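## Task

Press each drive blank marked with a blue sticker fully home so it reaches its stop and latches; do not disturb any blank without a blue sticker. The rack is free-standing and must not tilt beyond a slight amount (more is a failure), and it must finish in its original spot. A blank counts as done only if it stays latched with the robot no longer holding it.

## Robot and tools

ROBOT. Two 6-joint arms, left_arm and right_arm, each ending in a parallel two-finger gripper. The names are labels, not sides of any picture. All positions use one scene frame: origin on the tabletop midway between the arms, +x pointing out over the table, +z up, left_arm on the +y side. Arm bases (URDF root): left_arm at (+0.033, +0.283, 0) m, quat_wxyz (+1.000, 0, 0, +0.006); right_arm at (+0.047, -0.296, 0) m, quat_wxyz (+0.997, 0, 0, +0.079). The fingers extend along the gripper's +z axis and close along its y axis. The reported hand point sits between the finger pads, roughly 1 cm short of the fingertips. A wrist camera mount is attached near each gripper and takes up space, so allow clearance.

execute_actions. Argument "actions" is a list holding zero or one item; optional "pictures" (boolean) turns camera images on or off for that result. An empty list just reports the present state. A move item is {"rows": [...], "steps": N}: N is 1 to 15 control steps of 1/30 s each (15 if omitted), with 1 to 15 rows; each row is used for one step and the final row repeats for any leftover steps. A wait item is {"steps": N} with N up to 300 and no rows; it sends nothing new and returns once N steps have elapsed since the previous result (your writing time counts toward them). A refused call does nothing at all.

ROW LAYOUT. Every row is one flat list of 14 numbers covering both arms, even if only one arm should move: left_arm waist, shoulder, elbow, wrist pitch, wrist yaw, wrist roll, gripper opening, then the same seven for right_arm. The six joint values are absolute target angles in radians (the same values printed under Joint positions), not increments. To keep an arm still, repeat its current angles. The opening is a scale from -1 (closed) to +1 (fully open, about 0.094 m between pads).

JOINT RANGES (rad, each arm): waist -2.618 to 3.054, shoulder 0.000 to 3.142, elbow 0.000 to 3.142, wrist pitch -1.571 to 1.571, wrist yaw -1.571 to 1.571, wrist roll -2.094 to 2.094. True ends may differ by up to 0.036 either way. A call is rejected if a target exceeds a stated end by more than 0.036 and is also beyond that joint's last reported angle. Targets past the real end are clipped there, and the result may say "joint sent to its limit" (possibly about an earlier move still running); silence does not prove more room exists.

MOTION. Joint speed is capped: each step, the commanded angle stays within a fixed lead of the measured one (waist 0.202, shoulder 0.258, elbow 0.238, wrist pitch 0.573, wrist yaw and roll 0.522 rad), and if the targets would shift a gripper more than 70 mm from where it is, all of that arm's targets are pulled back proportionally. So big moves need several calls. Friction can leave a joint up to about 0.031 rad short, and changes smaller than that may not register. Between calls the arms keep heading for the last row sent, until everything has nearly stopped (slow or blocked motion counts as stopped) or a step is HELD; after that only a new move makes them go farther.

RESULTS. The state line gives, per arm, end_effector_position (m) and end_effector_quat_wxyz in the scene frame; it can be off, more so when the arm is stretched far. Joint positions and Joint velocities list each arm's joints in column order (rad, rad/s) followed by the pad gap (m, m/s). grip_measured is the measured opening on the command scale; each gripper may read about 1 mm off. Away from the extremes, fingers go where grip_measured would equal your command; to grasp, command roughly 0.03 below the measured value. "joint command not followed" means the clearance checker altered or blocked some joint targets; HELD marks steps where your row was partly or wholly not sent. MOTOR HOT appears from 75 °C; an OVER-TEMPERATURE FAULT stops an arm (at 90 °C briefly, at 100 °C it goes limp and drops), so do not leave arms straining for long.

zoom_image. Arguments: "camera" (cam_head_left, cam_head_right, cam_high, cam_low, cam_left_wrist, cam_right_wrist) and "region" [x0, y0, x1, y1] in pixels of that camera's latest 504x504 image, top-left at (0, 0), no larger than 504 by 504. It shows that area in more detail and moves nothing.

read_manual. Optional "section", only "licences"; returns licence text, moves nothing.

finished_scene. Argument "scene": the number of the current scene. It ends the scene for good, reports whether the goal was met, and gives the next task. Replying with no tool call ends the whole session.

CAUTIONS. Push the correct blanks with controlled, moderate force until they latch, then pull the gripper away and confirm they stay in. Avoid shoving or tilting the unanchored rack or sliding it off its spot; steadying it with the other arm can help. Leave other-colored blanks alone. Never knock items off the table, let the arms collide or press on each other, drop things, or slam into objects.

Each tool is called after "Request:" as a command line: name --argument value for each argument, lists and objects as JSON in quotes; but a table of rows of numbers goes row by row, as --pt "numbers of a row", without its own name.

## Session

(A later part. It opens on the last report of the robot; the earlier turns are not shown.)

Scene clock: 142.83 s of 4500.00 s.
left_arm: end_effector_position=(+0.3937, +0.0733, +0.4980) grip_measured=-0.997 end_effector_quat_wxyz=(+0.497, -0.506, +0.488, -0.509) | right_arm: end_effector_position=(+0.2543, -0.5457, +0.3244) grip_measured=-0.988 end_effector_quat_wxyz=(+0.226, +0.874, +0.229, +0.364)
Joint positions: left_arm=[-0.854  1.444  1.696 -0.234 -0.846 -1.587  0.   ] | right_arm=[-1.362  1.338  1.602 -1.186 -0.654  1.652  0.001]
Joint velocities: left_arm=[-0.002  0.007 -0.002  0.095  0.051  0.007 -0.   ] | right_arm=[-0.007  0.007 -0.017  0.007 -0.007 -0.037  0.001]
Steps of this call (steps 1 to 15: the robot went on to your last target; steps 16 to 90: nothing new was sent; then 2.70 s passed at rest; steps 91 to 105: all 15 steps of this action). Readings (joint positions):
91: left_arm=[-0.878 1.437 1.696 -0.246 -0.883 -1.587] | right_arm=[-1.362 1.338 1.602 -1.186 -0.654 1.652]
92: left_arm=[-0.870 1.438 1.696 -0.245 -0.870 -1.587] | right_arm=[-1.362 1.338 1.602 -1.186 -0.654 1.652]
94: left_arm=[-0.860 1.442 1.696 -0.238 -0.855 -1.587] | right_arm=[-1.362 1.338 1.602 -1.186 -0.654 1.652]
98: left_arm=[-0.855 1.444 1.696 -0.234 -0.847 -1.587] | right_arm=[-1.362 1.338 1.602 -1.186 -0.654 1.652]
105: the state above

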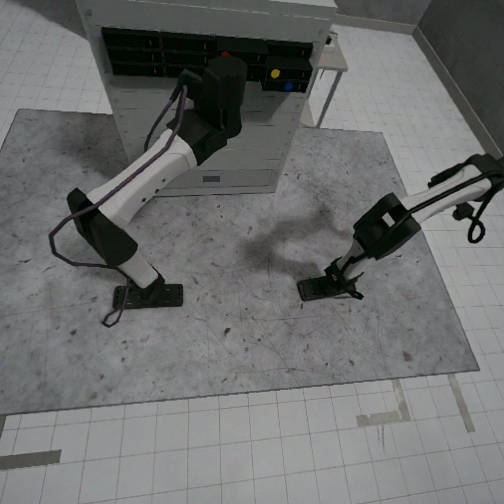

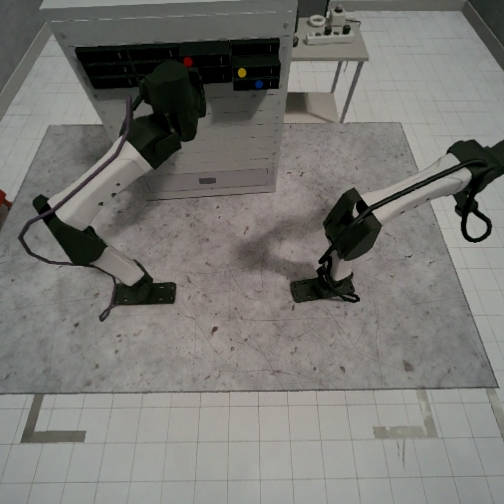

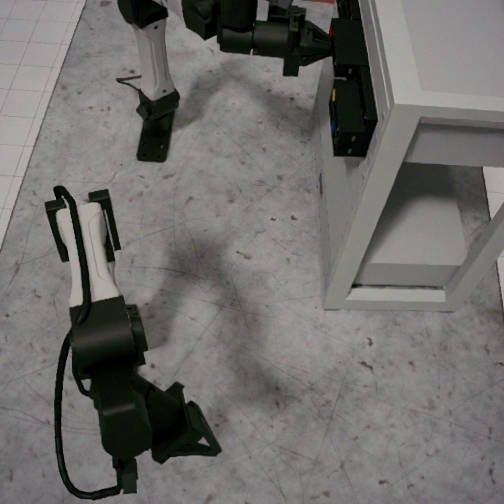

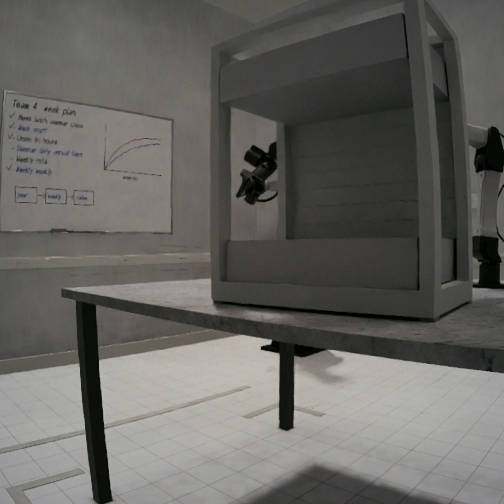

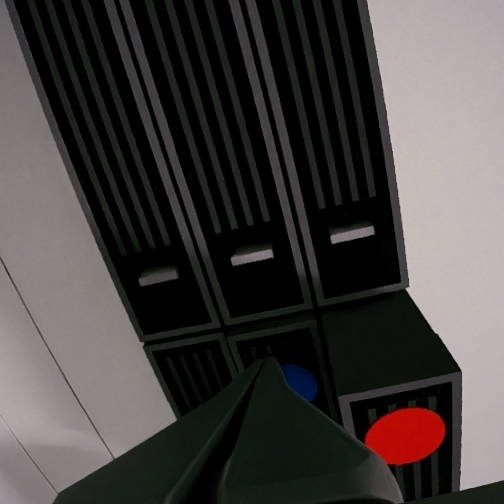

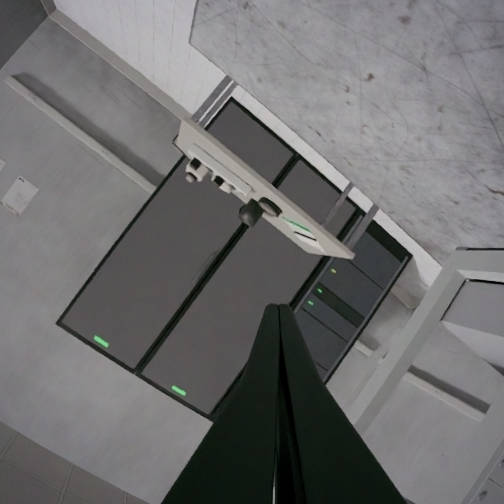

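Request:
execute_actions --actions '[{"rows":[[-0.80,1.52,1.72,-0.25,-0.82,-1.58,-1,-1.362,1.338,1.602,-1.186,-0.654,1.652,-1]],"steps":15}]'

Request:
zoom_image --camera "cam_left_wrist" --region '[120, 260, 420, 460]'

Scene clock: 149.90 s of 4500.00 s.
left_arm: end_effector_position=(+0.3976, +0.0732, +0.4984) grip_measured=-0.997 end_effector_quat_wxyz=(+0.496, -0.504, +0.492, -0.508) | right_arm: end_effector_position=(+0.2543, -0.5457, +0.3244) grip_measured=-0.988 end_effector_quat_wxyz=(+0.226, +0.874, +0.229, +0.364)
Joint positions: left_arm=[-0.842  1.455  1.712 -0.246 -0.831 -1.586  0.   ] | right_arm=[-1.362  1.338  1.602 -1.186 -0.654  1.652  0.001]
Joint velocities: left_arm=[-0.002 -0.002 -0.022  0.007 -0.066 -0.066 -0.001] | right_arm=[-0.002 -0.002  0.002  0.037 -0.095 -0.051 -0.001]
Steps of this call (steps 1 to 15: the robot went on to your last target; steps 16 to 90: nothing new was sent; then 3.57 s passed at rest; steps 91 to 105: all 15 steps of this action). Readings (joint positions):
91: left_arm=[-0.850 1.447 1.699 -0.235 -0.843 -1.587] | right_arm=[-1.362 1.338 1.602 -1.186 -0.654 1.652]
92: left_arm=[-0.843 1.454 1.705 -0.235 -0.837 -1.587] | right_arm=[-1.362 1.338 1.602 -1.186 -0.654 1.652]
94: left_arm=[-0.842 1.455 1.710 -0.242 -0.832 -1.586] | right_arm=[-1.362 1.338 1.602 -1.186 -0.654 1.652]
98: left_arm=[-0.842 1.455 1.712 -0.246 -0.831 -1.586] | right_arm=[-1.362 1.338 1.602 -1.186 -0.654 1.652]
105: the state above

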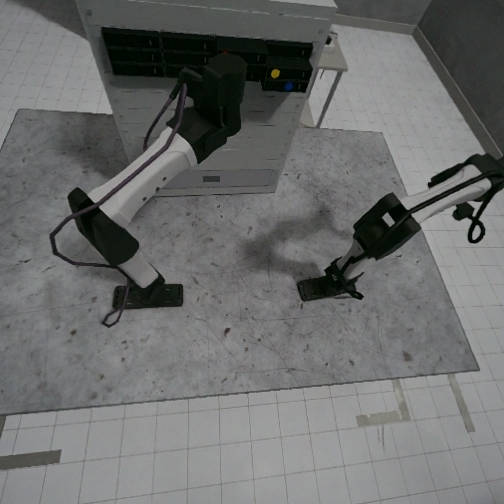

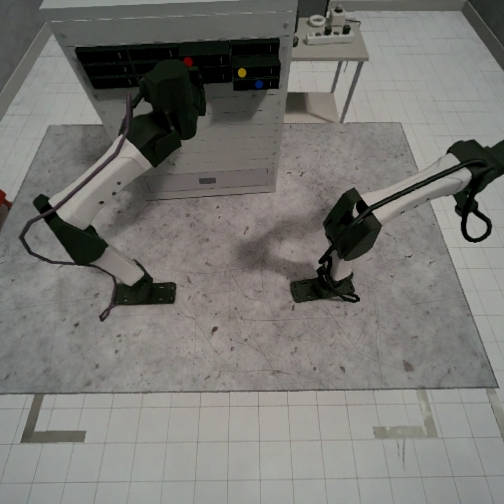

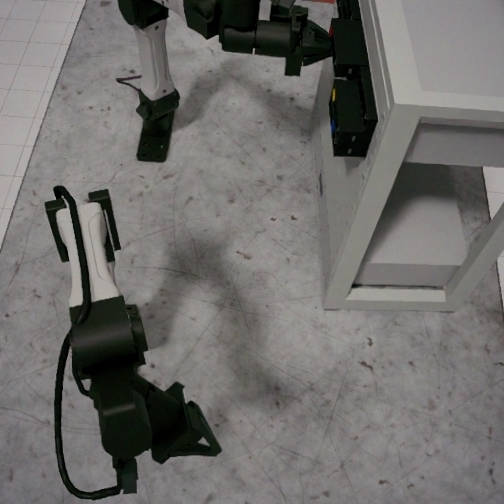

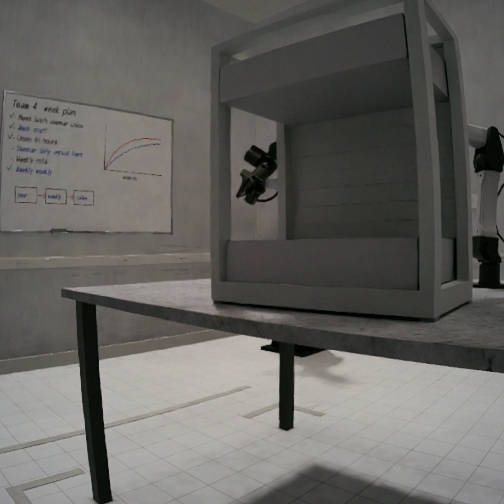

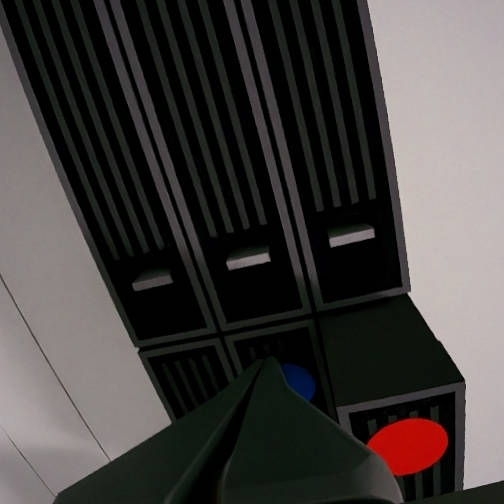

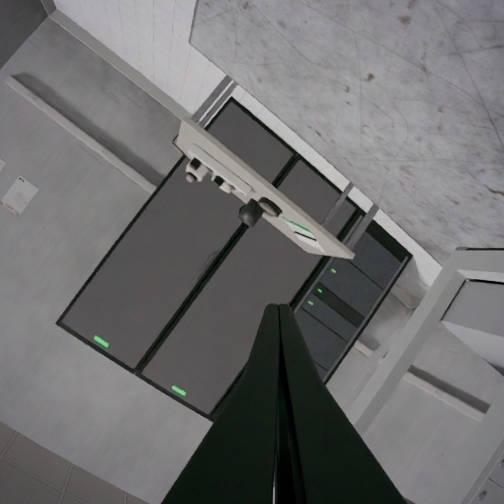

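Region (120, 260, 420, 460) of cam_left_wrist's 504x504 image, scaled by 1.680, with more detail than that image has.

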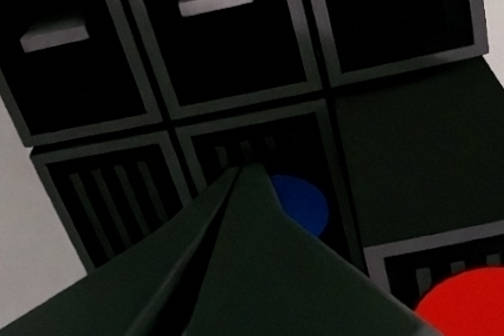

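Request:
execute_actions --actions '[{"rows":[[-0.88,1.44,1.70,-0.255,-0.88,-1.58,-1,-1.362,1.338,1.602,-1.186,-0.654,1.652,-1],[-0.91,1.42,1.685,-0.26,-0.91,-1.58,-1,-1.362,1.338,1.602,-1.186,-0.654,1.652,-1],[-0.95,1.39,1.665,-0.27,-0.95,-1.58,-1,-1.362,1.338,1.602,-1.186,-0.654,1.652,-1],[-0.98,1.37,1.65,-0.275,-0.98,-1.58,-1,-1.362,1.338,1.602,-1.186,-0.654,1.652,-1],[-1.03,1.335,1.625,-0.285,-1.03,-1.58,-1,-1.362,1.338,1.602,-1.186,-0.654,1.652,-1]],"steps":15}]'

Scene clock: 160.53 s of 4500.00 s.
left_arm: end_effector_position=(+0.3360, +0.0723, +0.5091) grip_measured=-0.997 end_effector_quat_wxyz=(+0.492, -0.506, +0.483, -0.518) | right_arm: end_effector_position=(+0.2543, -0.5457, +0.3244) grip_measured=-0.988 end_effector_quat_wxyz=(+0.226, +0.874, +0.229, +0.364)
Joint positions: left_arm=[-1.027  1.337  1.648 -0.27  -1.011 -1.586  0.   ] | right_arm=[-1.362  1.338  1.602 -1.186 -0.654  1.652  0.001]
Joint velocities: left_arm=[-0.012 -0.017 -0.007 -0.095 -0.081  0.037  0.001] | right_arm=[ 0.007  0.007  0.007 -0.037 -0.022  0.037  0.   ]
Steps of this call (steps 1 to 15: the robot went on to your last target; steps 16 to 90: nothing new was sent; then 7.13 s passed at rest; steps 91 to 105: all 15 steps of this action). Readings (joint positions):
91: left_arm=[-0.849 1.452 1.712 -0.247 -0.837 -1.586] | right_arm=[-1.362 1.338 1.602 -1.186 -0.654 1.652]
92: left_arm=[-0.860 1.451 1.712 -0.247 -0.850 -1.586] | right_arm=[-1.362 1.338 1.602 -1.186 -0.654 1.652]
94: left_arm=[-0.909 1.432 1.693 -0.249 -0.887 -1.586] | right_arm=[-1.362 1.338 1.602 -1.186 -0.654 1.652]
98: left_arm=[-1.024 1.365 1.648 -0.269 -0.961 -1.586] | right_arm=[-1.362 1.338 1.602 -1.186 -0.654 1.652]
105: the state above

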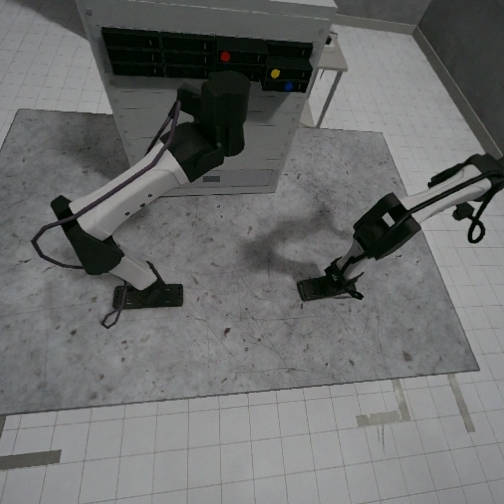

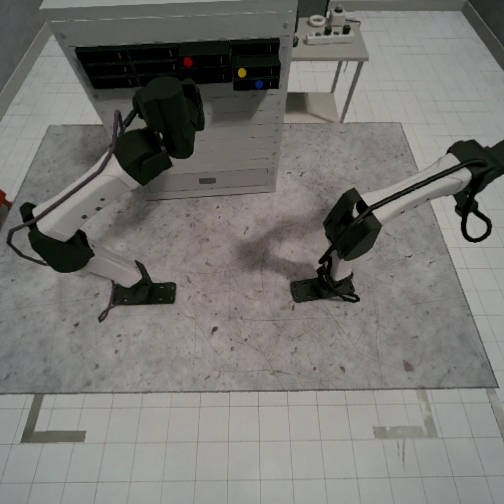

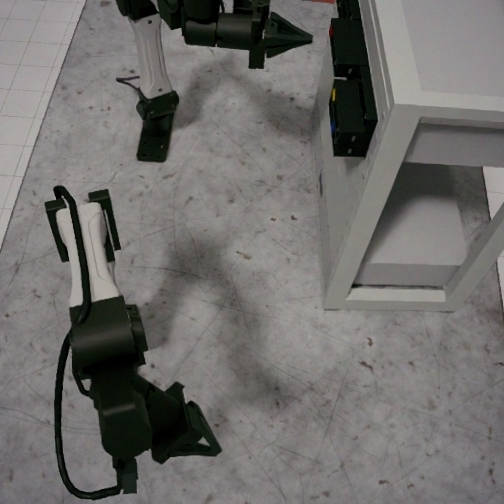

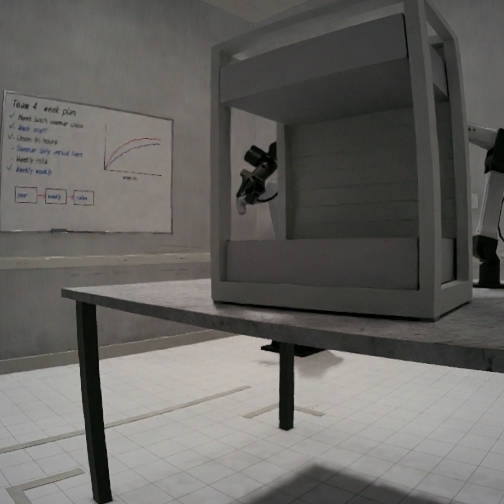

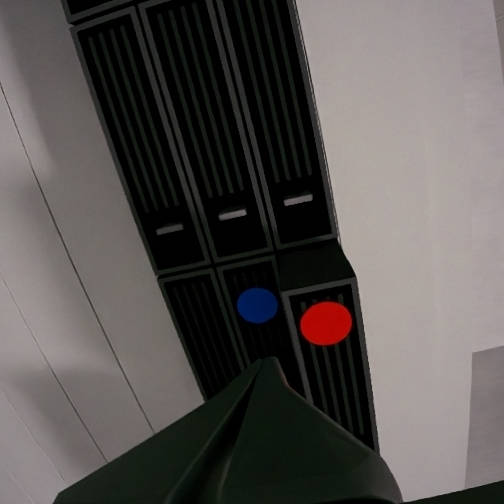

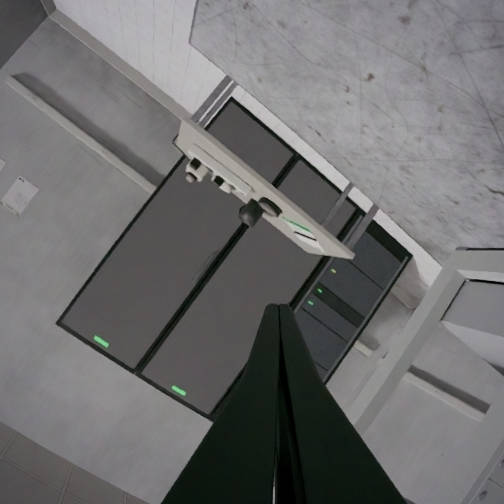

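Request:
execute_actions --actions '[{"rows":[[-1.10,1.42,1.66,-0.24,-1.10,-1.58,-1,-1.362,1.338,1.602,-1.186,-0.654,1.652,-1],[-1.10,1.42,1.66,-0.24,-1.10,-1.58,-1,-1.362,1.338,1.602,-1.186,-0.654,1.652,-1],[-1.17,1.53,1.72,-0.19,-1.17,-1.58,-1,-1.362,1.338,1.602,-1.186,-0.654,1.652,-1],[-1.17,1.53,1.72,-0.19,-1.17,-1.58,-1,-1.362,1.338,1.602,-1.186,-0.654,1.652,-1],[-1.25,1.675,1.79,-0.115,-1.25,-1.58,-1,-1.362,1.338,1.602,-1.186,-0.654,1.652,-1]],"steps":15}]' --pictures false

Request:
execute_actions --actions '[{"steps":10}]'

Scene clock: 166.43 s of 4500.00 s.
left_arm: end_effector_position=(+0.3261, -0.0667, +0.4454) grip_measured=-0.997 end_effector_quat_wxyz=(+0.501, -0.490, +0.520, -0.488) | right_arm: end_effector_position=(+0.2543, -0.5457, +0.3244) grip_measured=-0.988 end_effector_quat_wxyz=(+0.226, +0.874, +0.229, +0.364)
Joint positions: left_arm=[-1.248  1.7    1.776 -0.138 -1.219 -1.586  0.   ] | right_arm=[-1.362  1.338  1.602 -1.186 -0.654  1.652  0.001]
Joint velocities: left_arm=[-0.017 -0.139 -0.012  0.154 -0.154 -0.007 -0.   ] | right_arm=[-0.007 -0.012 -0.007  0.007 -0.051  0.037 -0.   ]
Steps of this call (steps 1 to 30: the robot went on to your last target; steps 31 to 90: nothing new was sent; then 2.40 s passed at rest; steps 91 to 105: all 15 steps of this action). Readings (joint positions):
91: left_arm=[-1.036 1.342 1.649 -0.266 -1.037 -1.586] | right_arm=[-1.362 1.338 1.602 -1.186 -0.654 1.652]
92: left_arm=[-1.054 1.351 1.653 -0.256 -1.052 -1.586] | right_arm=[-1.362 1.338 1.602 -1.186 -0.654 1.652]
94: left_arm=[-1.111 1.409 1.692 -0.230 -1.096 -1.586] | right_arm=[-1.362 1.338 1.602 -1.186 -0.654 1.652]
98: left_arm=[-1.217 1.587 1.773 -0.153 -1.171 -1.586] | right_arm=[-1.362 1.338 1.602 -1.186 -0.654 1.652]
105: the state above

Scene clock: 166.77 s of 4500.00 s.
left_arm: end_effector_position=(+0.3244, -0.0578, +0.4550) grip_measured=-0.997 end_effector_quat_wxyz=(+0.501, -0.502, +0.502, -0.495) | right_arm: end_effector_position=(+0.2543, -0.5457, +0.3244) grip_measured=-0.988 end_effector_quat_wxyz=(+0.226, +0.874, +0.229, +0.364)
Joint positions: left_arm=[-1.248  1.683  1.776 -0.116 -1.241 -1.586  0.   ] | right_arm=[-1.362  1.338  1.602 -1.186 -0.654  1.652  0.001]
Joint velocities: left_arm=[ 0.002 -0.017  0.007  0.007  0.037 -0.066 -0.001] | right_arm=[-0.007 -0.007 -0.032 -0.066  0.051 -0.037 -0.   ]
Steps of this call (steps 1 to 10: the robot went on to your last target). Readings (joint positions):
1: left_arm=[-1.248 1.696 1.776 -0.133 -1.224 -1.586] | right_arm=[-1.362 1.338 1.602 -1.186 -0.654 1.652]
2: left_arm=[-1.248 1.692 1.776 -0.129 -1.228 -1.586] | right_arm=[-1.362 1.338 1.602 -1.186 -0.654 1.652]
4: left_arm=[-1.248 1.686 1.776 -0.123 -1.234 -1.586] | right_arm=[-1.362 1.338 1.602 -1.186 -0.654 1.652]
8: left_arm=[-1.248 1.683 1.776 -0.116 -1.240 -1.586] | right_arm=[-1.362 1.338 1.602 -1.186 -0.654 1.652]
10: the state above

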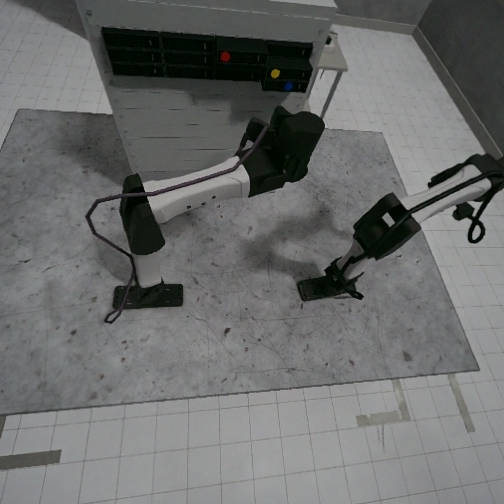

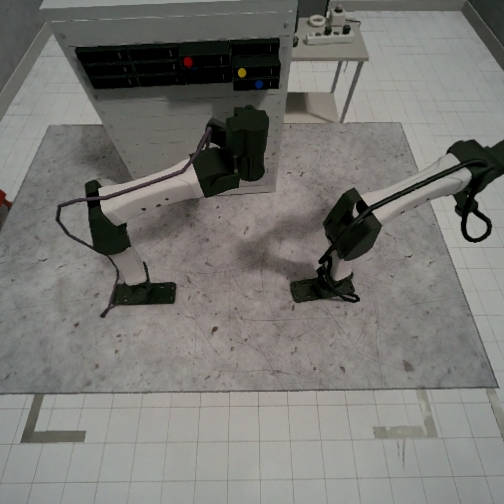

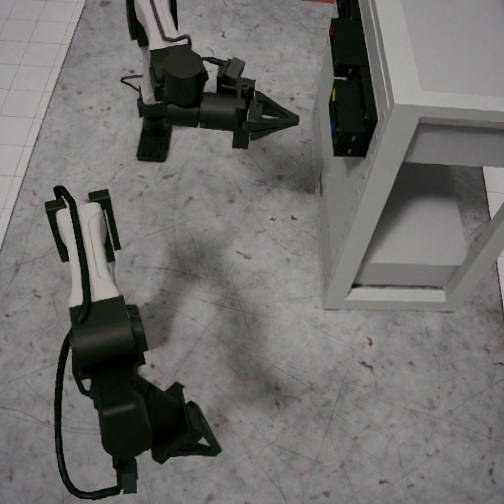

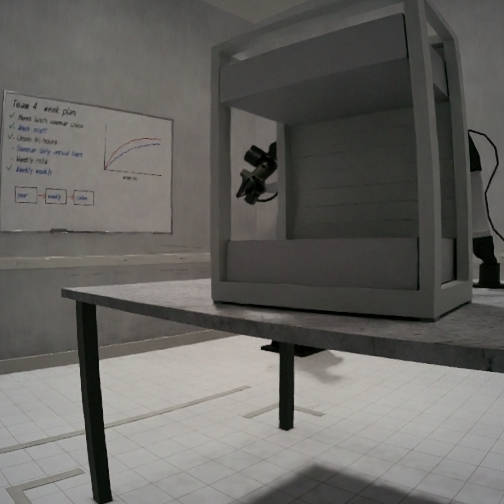

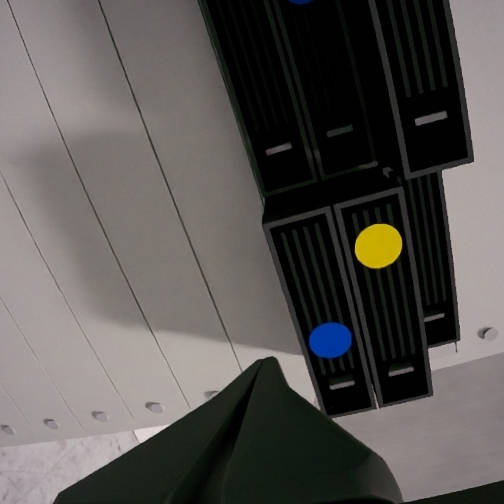

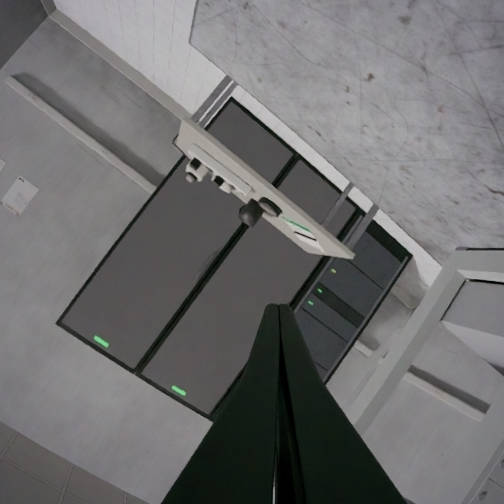

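Request:
execute_actions --actions '[{"rows":[[-1.23,1.69,1.86,-0.15,-1.23,-1.58,-1,-1.362,1.338,1.602,-1.186,-0.654,1.652,-1],[-1.23,1.69,1.86,-0.15,-1.23,-1.58,-1,-1.362,1.338,1.602,-1.186,-0.654,1.652,-1],[-1.23,1.69,1.86,-0.15,-1.23,-1.58,-1,-1.362,1.338,1.602,-1.186,-0.654,1.652,-1],[-1.165,1.715,1.86,-0.15,-1.165,-1.58,-1,-1.362,1.338,1.602,-1.186,-0.654,1.652,-1]],"steps":15}]'

Scene clock: 173.10 s of 4500.00 s.
left_arm: end_effector_position=(+0.3502, -0.0392, +0.4781) grip_measured=-0.997 end_effector_quat_wxyz=(+0.499, -0.513, +0.481, -0.507) | right_arm: end_effector_position=(+0.2543, -0.5457, +0.3244) grip_measured=-0.988 end_effector_quat_wxyz=(+0.226, +0.874, +0.229, +0.364)
Joint positions: left_arm=[-1.166  1.69   1.851 -0.134 -1.177 -1.586  0.   ] | right_arm=[-1.362  1.338  1.602 -1.186 -0.654  1.652  0.001]
Joint velocities: left_arm=[-0.012  0.007 -0.002  0.066  0.037  0.11  -0.   ] | right_arm=[-0.002 -0.027  0.007 -0.081 -0.022 -0.051 -0.001]
Steps of this call (steps 1 to 30: the robot went on to your last target; steps 31 to 90: nothing new was sent; then 2.83 s passed at rest; steps 91 to 105: all 15 steps of this action). Readings (joint positions):
91: left_arm=[-1.247 1.685 1.787 -0.126 -1.243 -1.586] | right_arm=[-1.362 1.338 1.602 -1.186 -0.654 1.652]
92: left_arm=[-1.246 1.689 1.806 -0.132 -1.240 -1.586] | right_arm=[-1.362 1.338 1.602 -1.186 -0.654 1.652]
94: left_arm=[-1.236 1.690 1.834 -0.134 -1.228 -1.586] | right_arm=[-1.362 1.338 1.602 -1.186 -0.654 1.652]
98: left_arm=[-1.173 1.690 1.851 -0.131 -1.196 -1.586] | right_arm=[-1.362 1.338 1.602 -1.186 -0.654 1.652]
105: the state above

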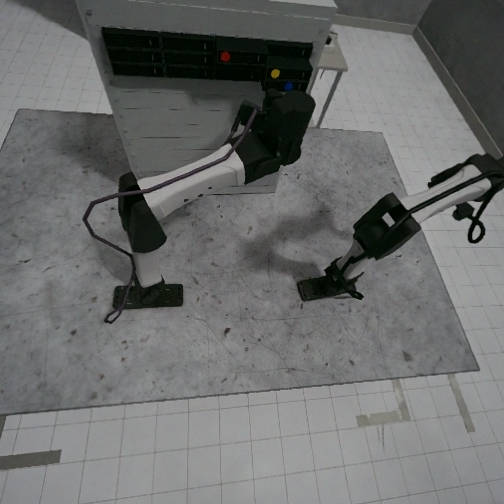

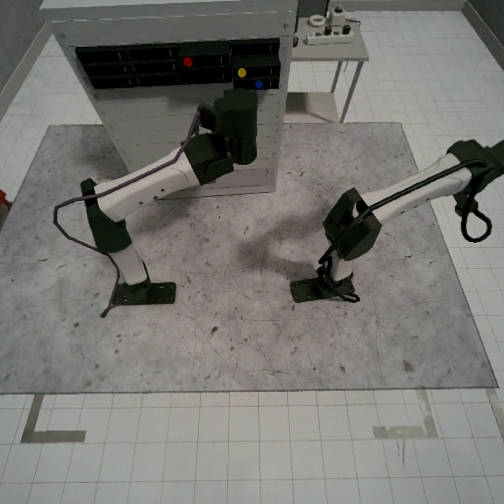

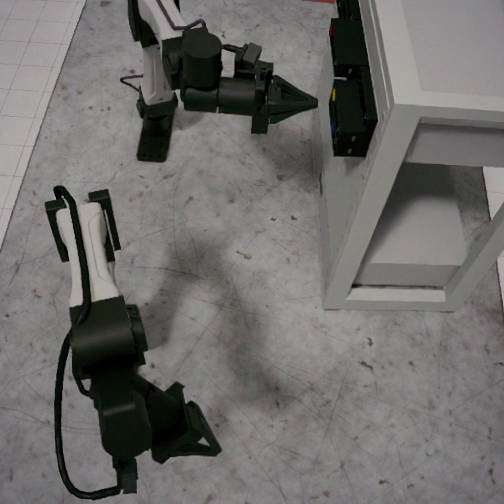

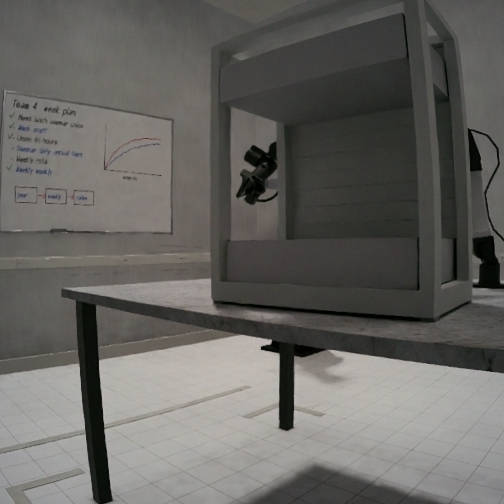

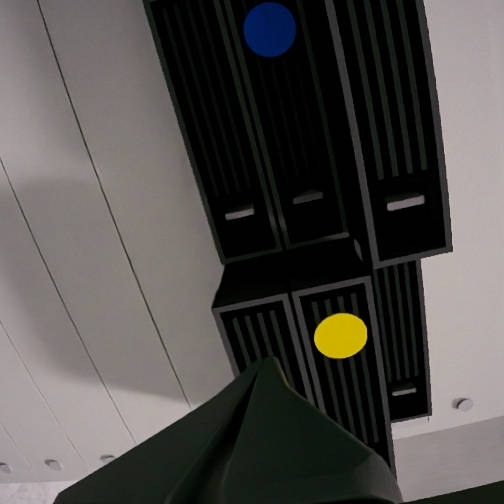

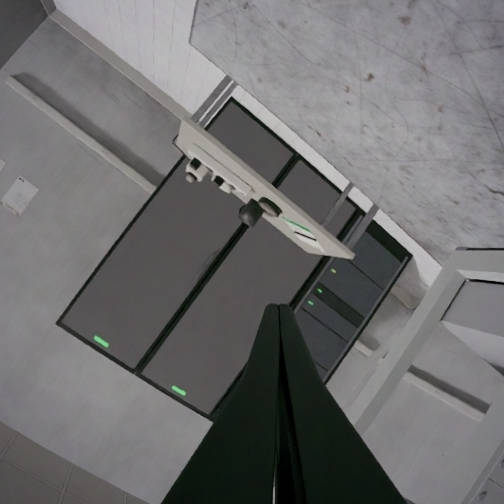

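Request:
execute_actions --actions '[{"rows":[[-1.205,1.69,1.84,-0.14,-1.195,-1.58,-1,-1.362,1.338,1.602,-1.186,-0.654,1.652,-1],[-1.205,1.69,1.84,-0.14,-1.195,-1.58,-1,-1.362,1.338,1.602,-1.186,-0.654,1.652,-1],[-1.205,1.69,1.84,-0.14,-1.195,-1.58,-1,-1.362,1.338,1.602,-1.186,-0.654,1.652,-1],[-1.205,1.735,1.84,-0.145,-1.195,-1.58,-1,-1.362,1.338,1.602,-1.186,-0.654,1.652,-1]],"steps":15}]'

Scene clock: 180.00 s of 4500.00 s.
left_arm: end_effector_position=(+0.3430, -0.0554, +0.4685) grip_measured=-0.997 end_effector_quat_wxyz=(+0.496, -0.505, +0.494, -0.505) | right_arm: end_effector_position=(+0.2543, -0.5457, +0.3244) grip_measured=-0.988 end_effector_quat_wxyz=(+0.226, +0.874, +0.229, +0.364)
Joint positions: left_arm=[-1.197  1.713  1.851 -0.134 -1.187 -1.586  0.   ] | right_arm=[-1.362  1.338  1.602 -1.186 -0.654  1.652  0.001]
Joint velocities: left_arm=[-0.017 -0.012  0.012 -0.066 -0.007  0.007  0.001] | right_arm=[ 0.012 -0.007 -0.002  0.022  0.095 -0.051 -0.001]
Steps of this call (steps 1 to 15: the robot went on to your last target; steps 16 to 90: nothing new was sent; then 3.40 s passed at rest; steps 91 to 105: all 15 steps of this action). Readings (joint positions):
91: left_arm=[-1.168 1.690 1.851 -0.134 -1.175 -1.586] | right_arm=[-1.362 1.338 1.602 -1.186 -0.654 1.652]
92: left_arm=[-1.175 1.690 1.851 -0.134 -1.179 -1.586] | right_arm=[-1.362 1.338 1.602 -1.186 -0.654 1.652]
94: left_arm=[-1.189 1.691 1.851 -0.134 -1.182 -1.586] | right_arm=[-1.362 1.338 1.602 -1.186 -0.654 1.652]
98: left_arm=[-1.197 1.704 1.851 -0.134 -1.185 -1.586] | right_arm=[-1.362 1.338 1.602 -1.186 -0.654 1.652]
105: the state above

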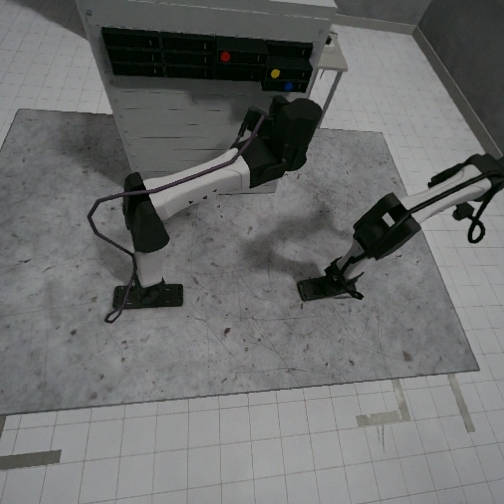

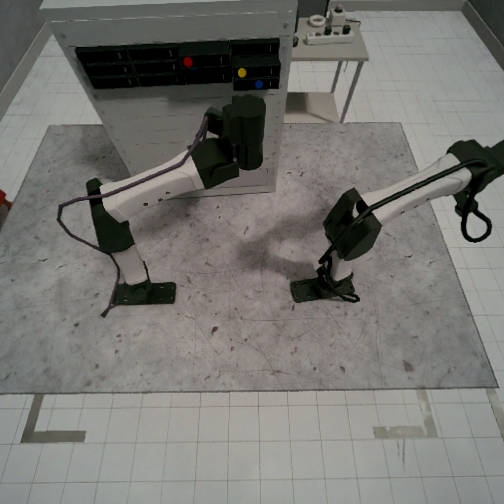

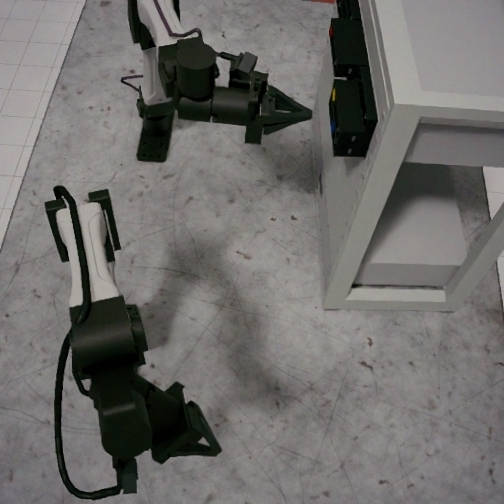

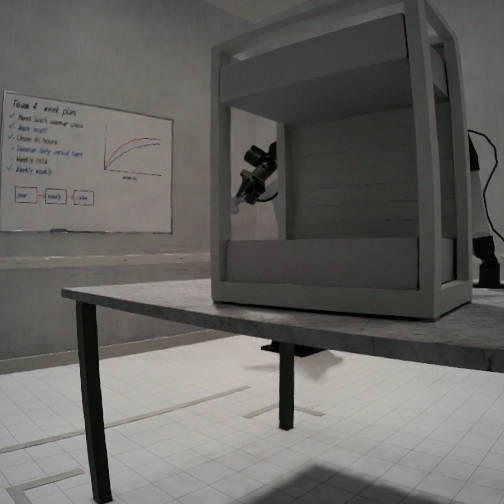

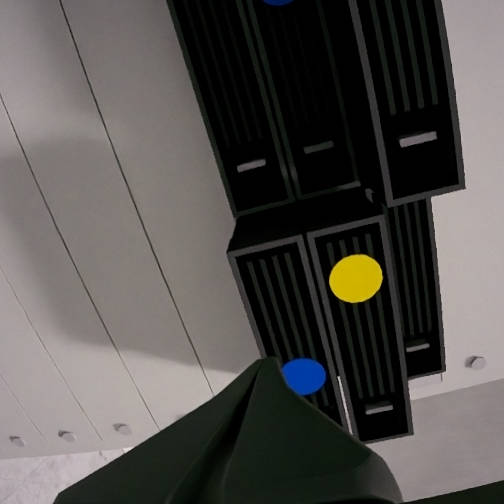

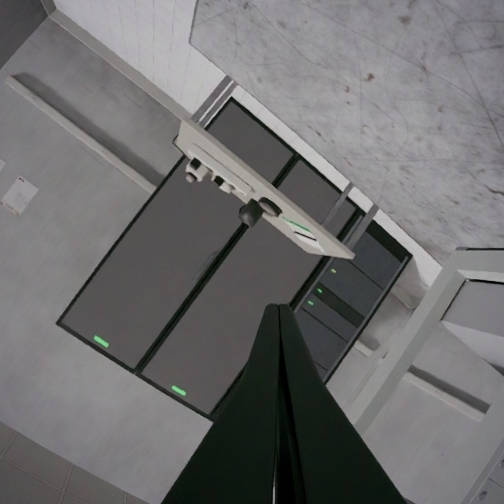

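Request:
execute_actions --actions '[{"rows":[[-1.16,1.74,1.90,-0.155,-1.16,-1.58,-1,-1.362,1.338,1.602,-1.186,-0.654,1.652,-1],[-1.16,1.74,1.90,-0.155,-1.16,-1.58,-1,-1.362,1.338,1.602,-1.186,-0.654,1.652,-1],[-1.16,1.74,1.90,-0.155,-1.16,-1.58,-1,-1.362,1.338,1.602,-1.186,-0.654,1.652,-1],[-1.13,1.765,1.925,-0.165,-1.13,-1.58,-1,-1.362,1.338,1.602,-1.186,-0.654,1.652,-1],[-1.13,1.765,1.925,-0.165,-1.13,-1.58,-1,-1.362,1.338,1.602,-1.186,-0.654,1.652,-1],[-1.13,1.765,1.925,-0.165,-1.13,-1.58,-1,-1.362,1.338,1.602,-1.186,-0.654,1.652,-1],[-1.10,1.79,1.948,-0.17,-1.105,-1.58,-1,-1.362,1.338,1.602,-1.186,-0.654,1.652,-1]],"steps":15}]'

Scene clock: 189.00 s of 4500.00 s.
left_arm: end_effector_position=(+0.3741, -0.0432, +0.4814) grip_measured=-0.997 end_effector_quat_wxyz=(+0.499, -0.515, +0.477, -0.508) | right_arm: end_effector_position=(+0.2543, -0.5457, +0.3244) grip_measured=-0.988 end_effector_quat_wxyz=(+0.226, +0.874, +0.229, +0.364)
Joint positions: left_arm=[-1.112  1.754  1.935 -0.148 -1.128 -1.586  0.   ] | right_arm=[-1.362  1.338  1.602 -1.186 -0.654  1.652  0.001]
Joint velocities: left_arm=[ 0.017 -0.007  0.002 -0.007 -0.081  0.051  0.   ] | right_arm=[-0.007 -0.012 -0.022  0.051  0.007 -0.081  0.001]
Steps of this call (steps 1 to 15: the robot went on to your last target; steps 16 to 90: nothing new was sent; then 5.50 s passed at rest; steps 91 to 105: all 15 steps of this action). Readings (joint positions):
91: left_arm=[-1.195 1.714 1.856 -0.138 -1.185 -1.586] | right_arm=[-1.362 1.338 1.602 -1.186 -0.654 1.652]
92: left_arm=[-1.189 1.718 1.866 -0.140 -1.180 -1.586] | right_arm=[-1.362 1.338 1.602 -1.186 -0.654 1.652]
94: left_arm=[-1.173 1.722 1.884 -0.143 -1.171 -1.586] | right_arm=[-1.362 1.338 1.602 -1.186 -0.654 1.652]
98: left_arm=[-1.127 1.741 1.926 -0.145 -1.143 -1.586] | right_arm=[-1.362 1.338 1.602 -1.186 -0.654 1.652]
105: the state above

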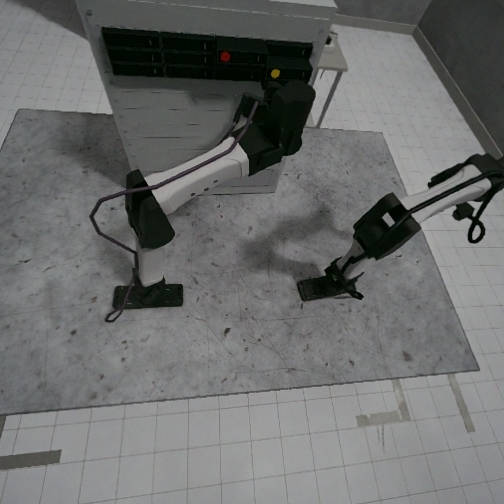

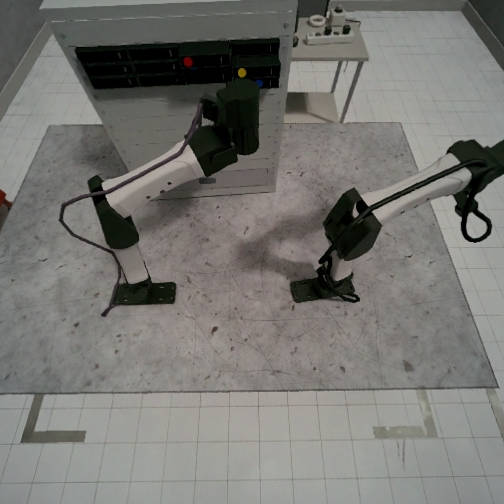

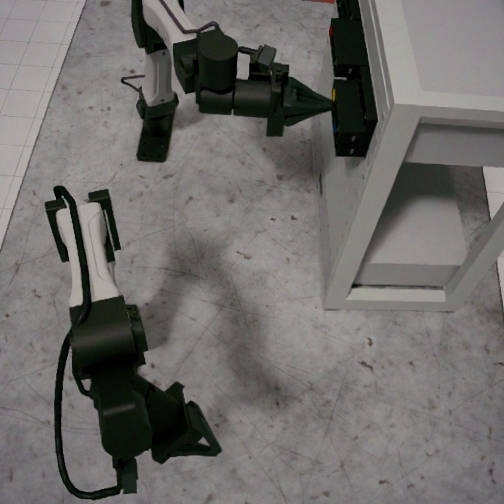

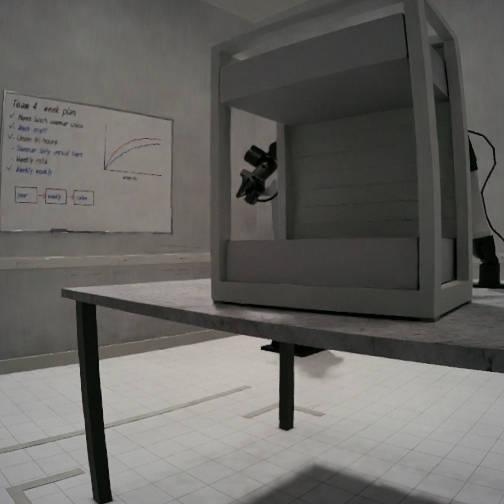

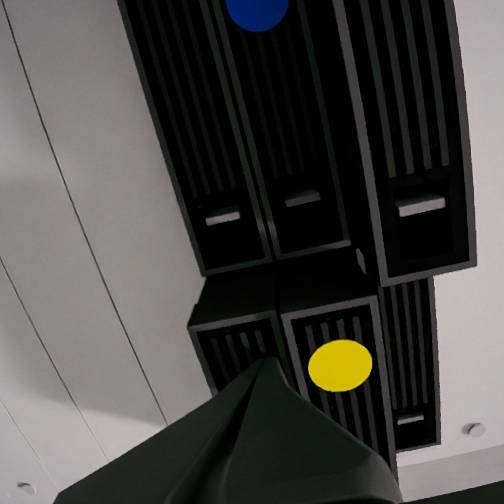

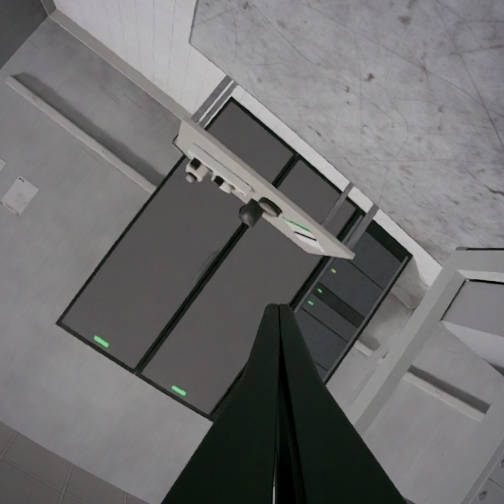

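Request:
execute_actions --actions '[{"rows":[[-1.145,1.76,1.925,-0.15,-1.12,-1.58,-1,-1.362,1.338,1.602,-1.186,-0.654,1.652,-1],[-1.145,1.76,1.925,-0.15,-1.12,-1.58,-1,-1.362,1.338,1.602,-1.186,-0.654,1.652,-1],[-1.145,1.76,1.925,-0.15,-1.12,-1.58,-1,-1.362,1.338,1.602,-1.186,-0.654,1.652,-1],[-1.145,1.802,1.925,-0.15,-1.12,-1.58,-1,-1.362,1.338,1.602,-1.186,-0.654,1.652,-1]],"steps":15}]'

Scene clock: 194.20 s of 4500.00 s.
left_arm: end_effector_position=(+0.3701, -0.0609, +0.4703) grip_measured=-0.997 end_effector_quat_wxyz=(+0.495, -0.506, +0.492, -0.507) | right_arm: end_effector_position=(+0.2543, -0.5457, +0.3244) grip_measured=-0.988 end_effector_quat_wxyz=(+0.226, +0.874, +0.229, +0.364)
Joint positions: left_arm=[-1.137  1.781  1.935 -0.144 -1.126 -1.586  0.   ] | right_arm=[-1.362  1.338  1.602 -1.186 -0.654  1.652  0.001]
Joint velocities: left_arm=[-0.002 -0.007  0.002  0.051  0.022  0.007 -0.   ] | right_arm=[ 0.012 -0.002  0.012  0.007 -0.051 -0.007  0.001]
Steps of this call (steps 1 to 15: the robot went on to your last target; steps 16 to 90: nothing new was sent; then 1.70 s passed at rest; steps 91 to 105: all 15 steps of this action). Readings (joint positions):
91: left_arm=[-1.115 1.754 1.935 -0.147 -1.129 -1.586] | right_arm=[-1.362 1.338 1.602 -1.186 -0.654 1.652]
92: left_arm=[-1.119 1.754 1.935 -0.147 -1.129 -1.586] | right_arm=[-1.362 1.338 1.602 -1.186 -0.654 1.652]
94: left_arm=[-1.130 1.756 1.935 -0.146 -1.128 -1.586] | right_arm=[-1.362 1.338 1.602 -1.186 -0.654 1.652]
98: left_arm=[-1.137 1.769 1.935 -0.144 -1.127 -1.586] | right_arm=[-1.362 1.338 1.602 -1.186 -0.654 1.652]
105: the state above

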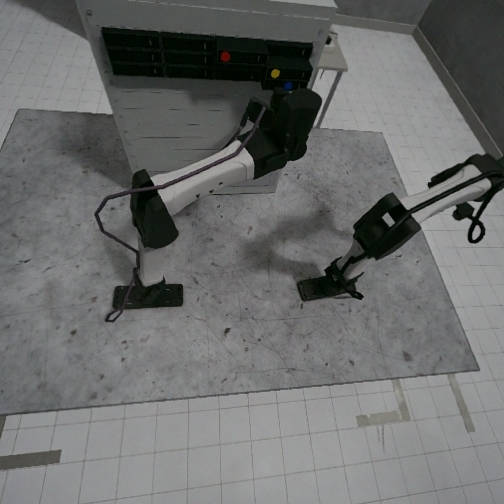

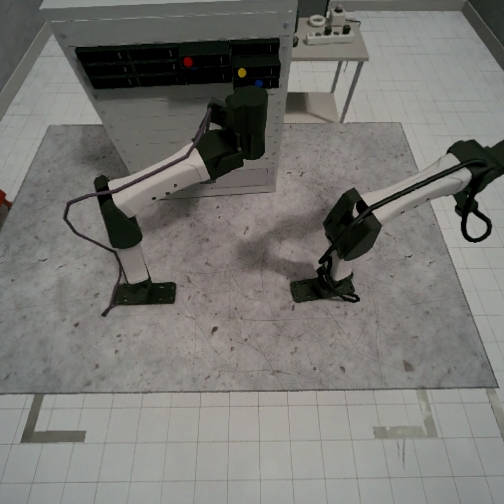

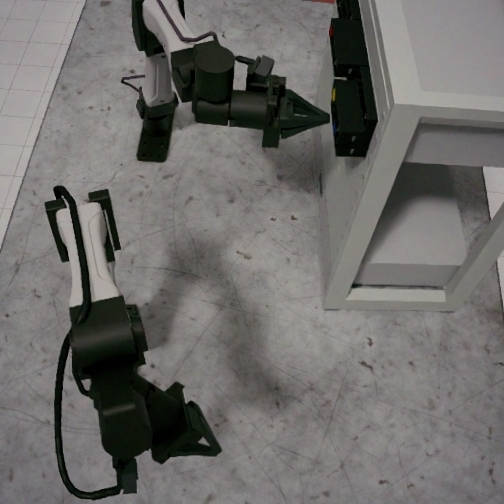

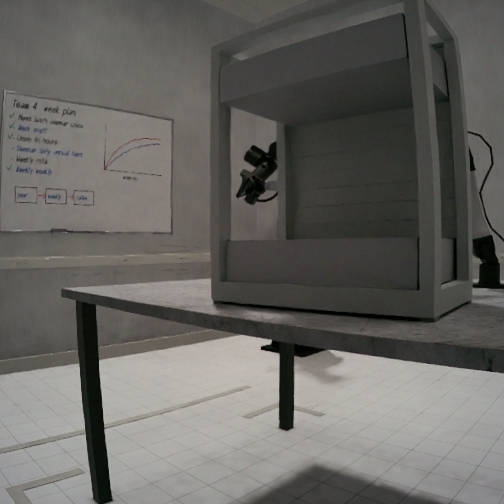

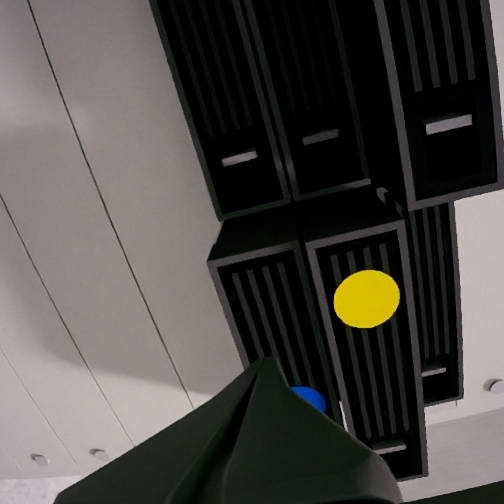

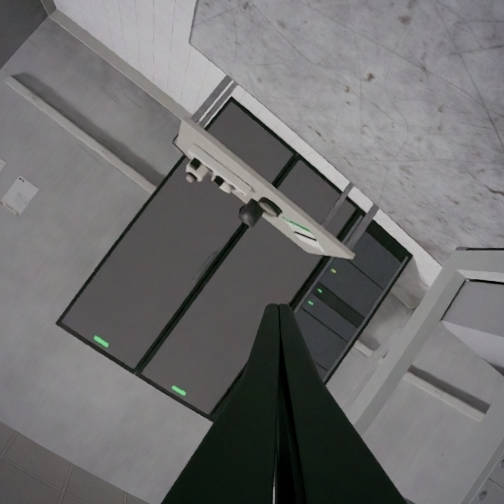

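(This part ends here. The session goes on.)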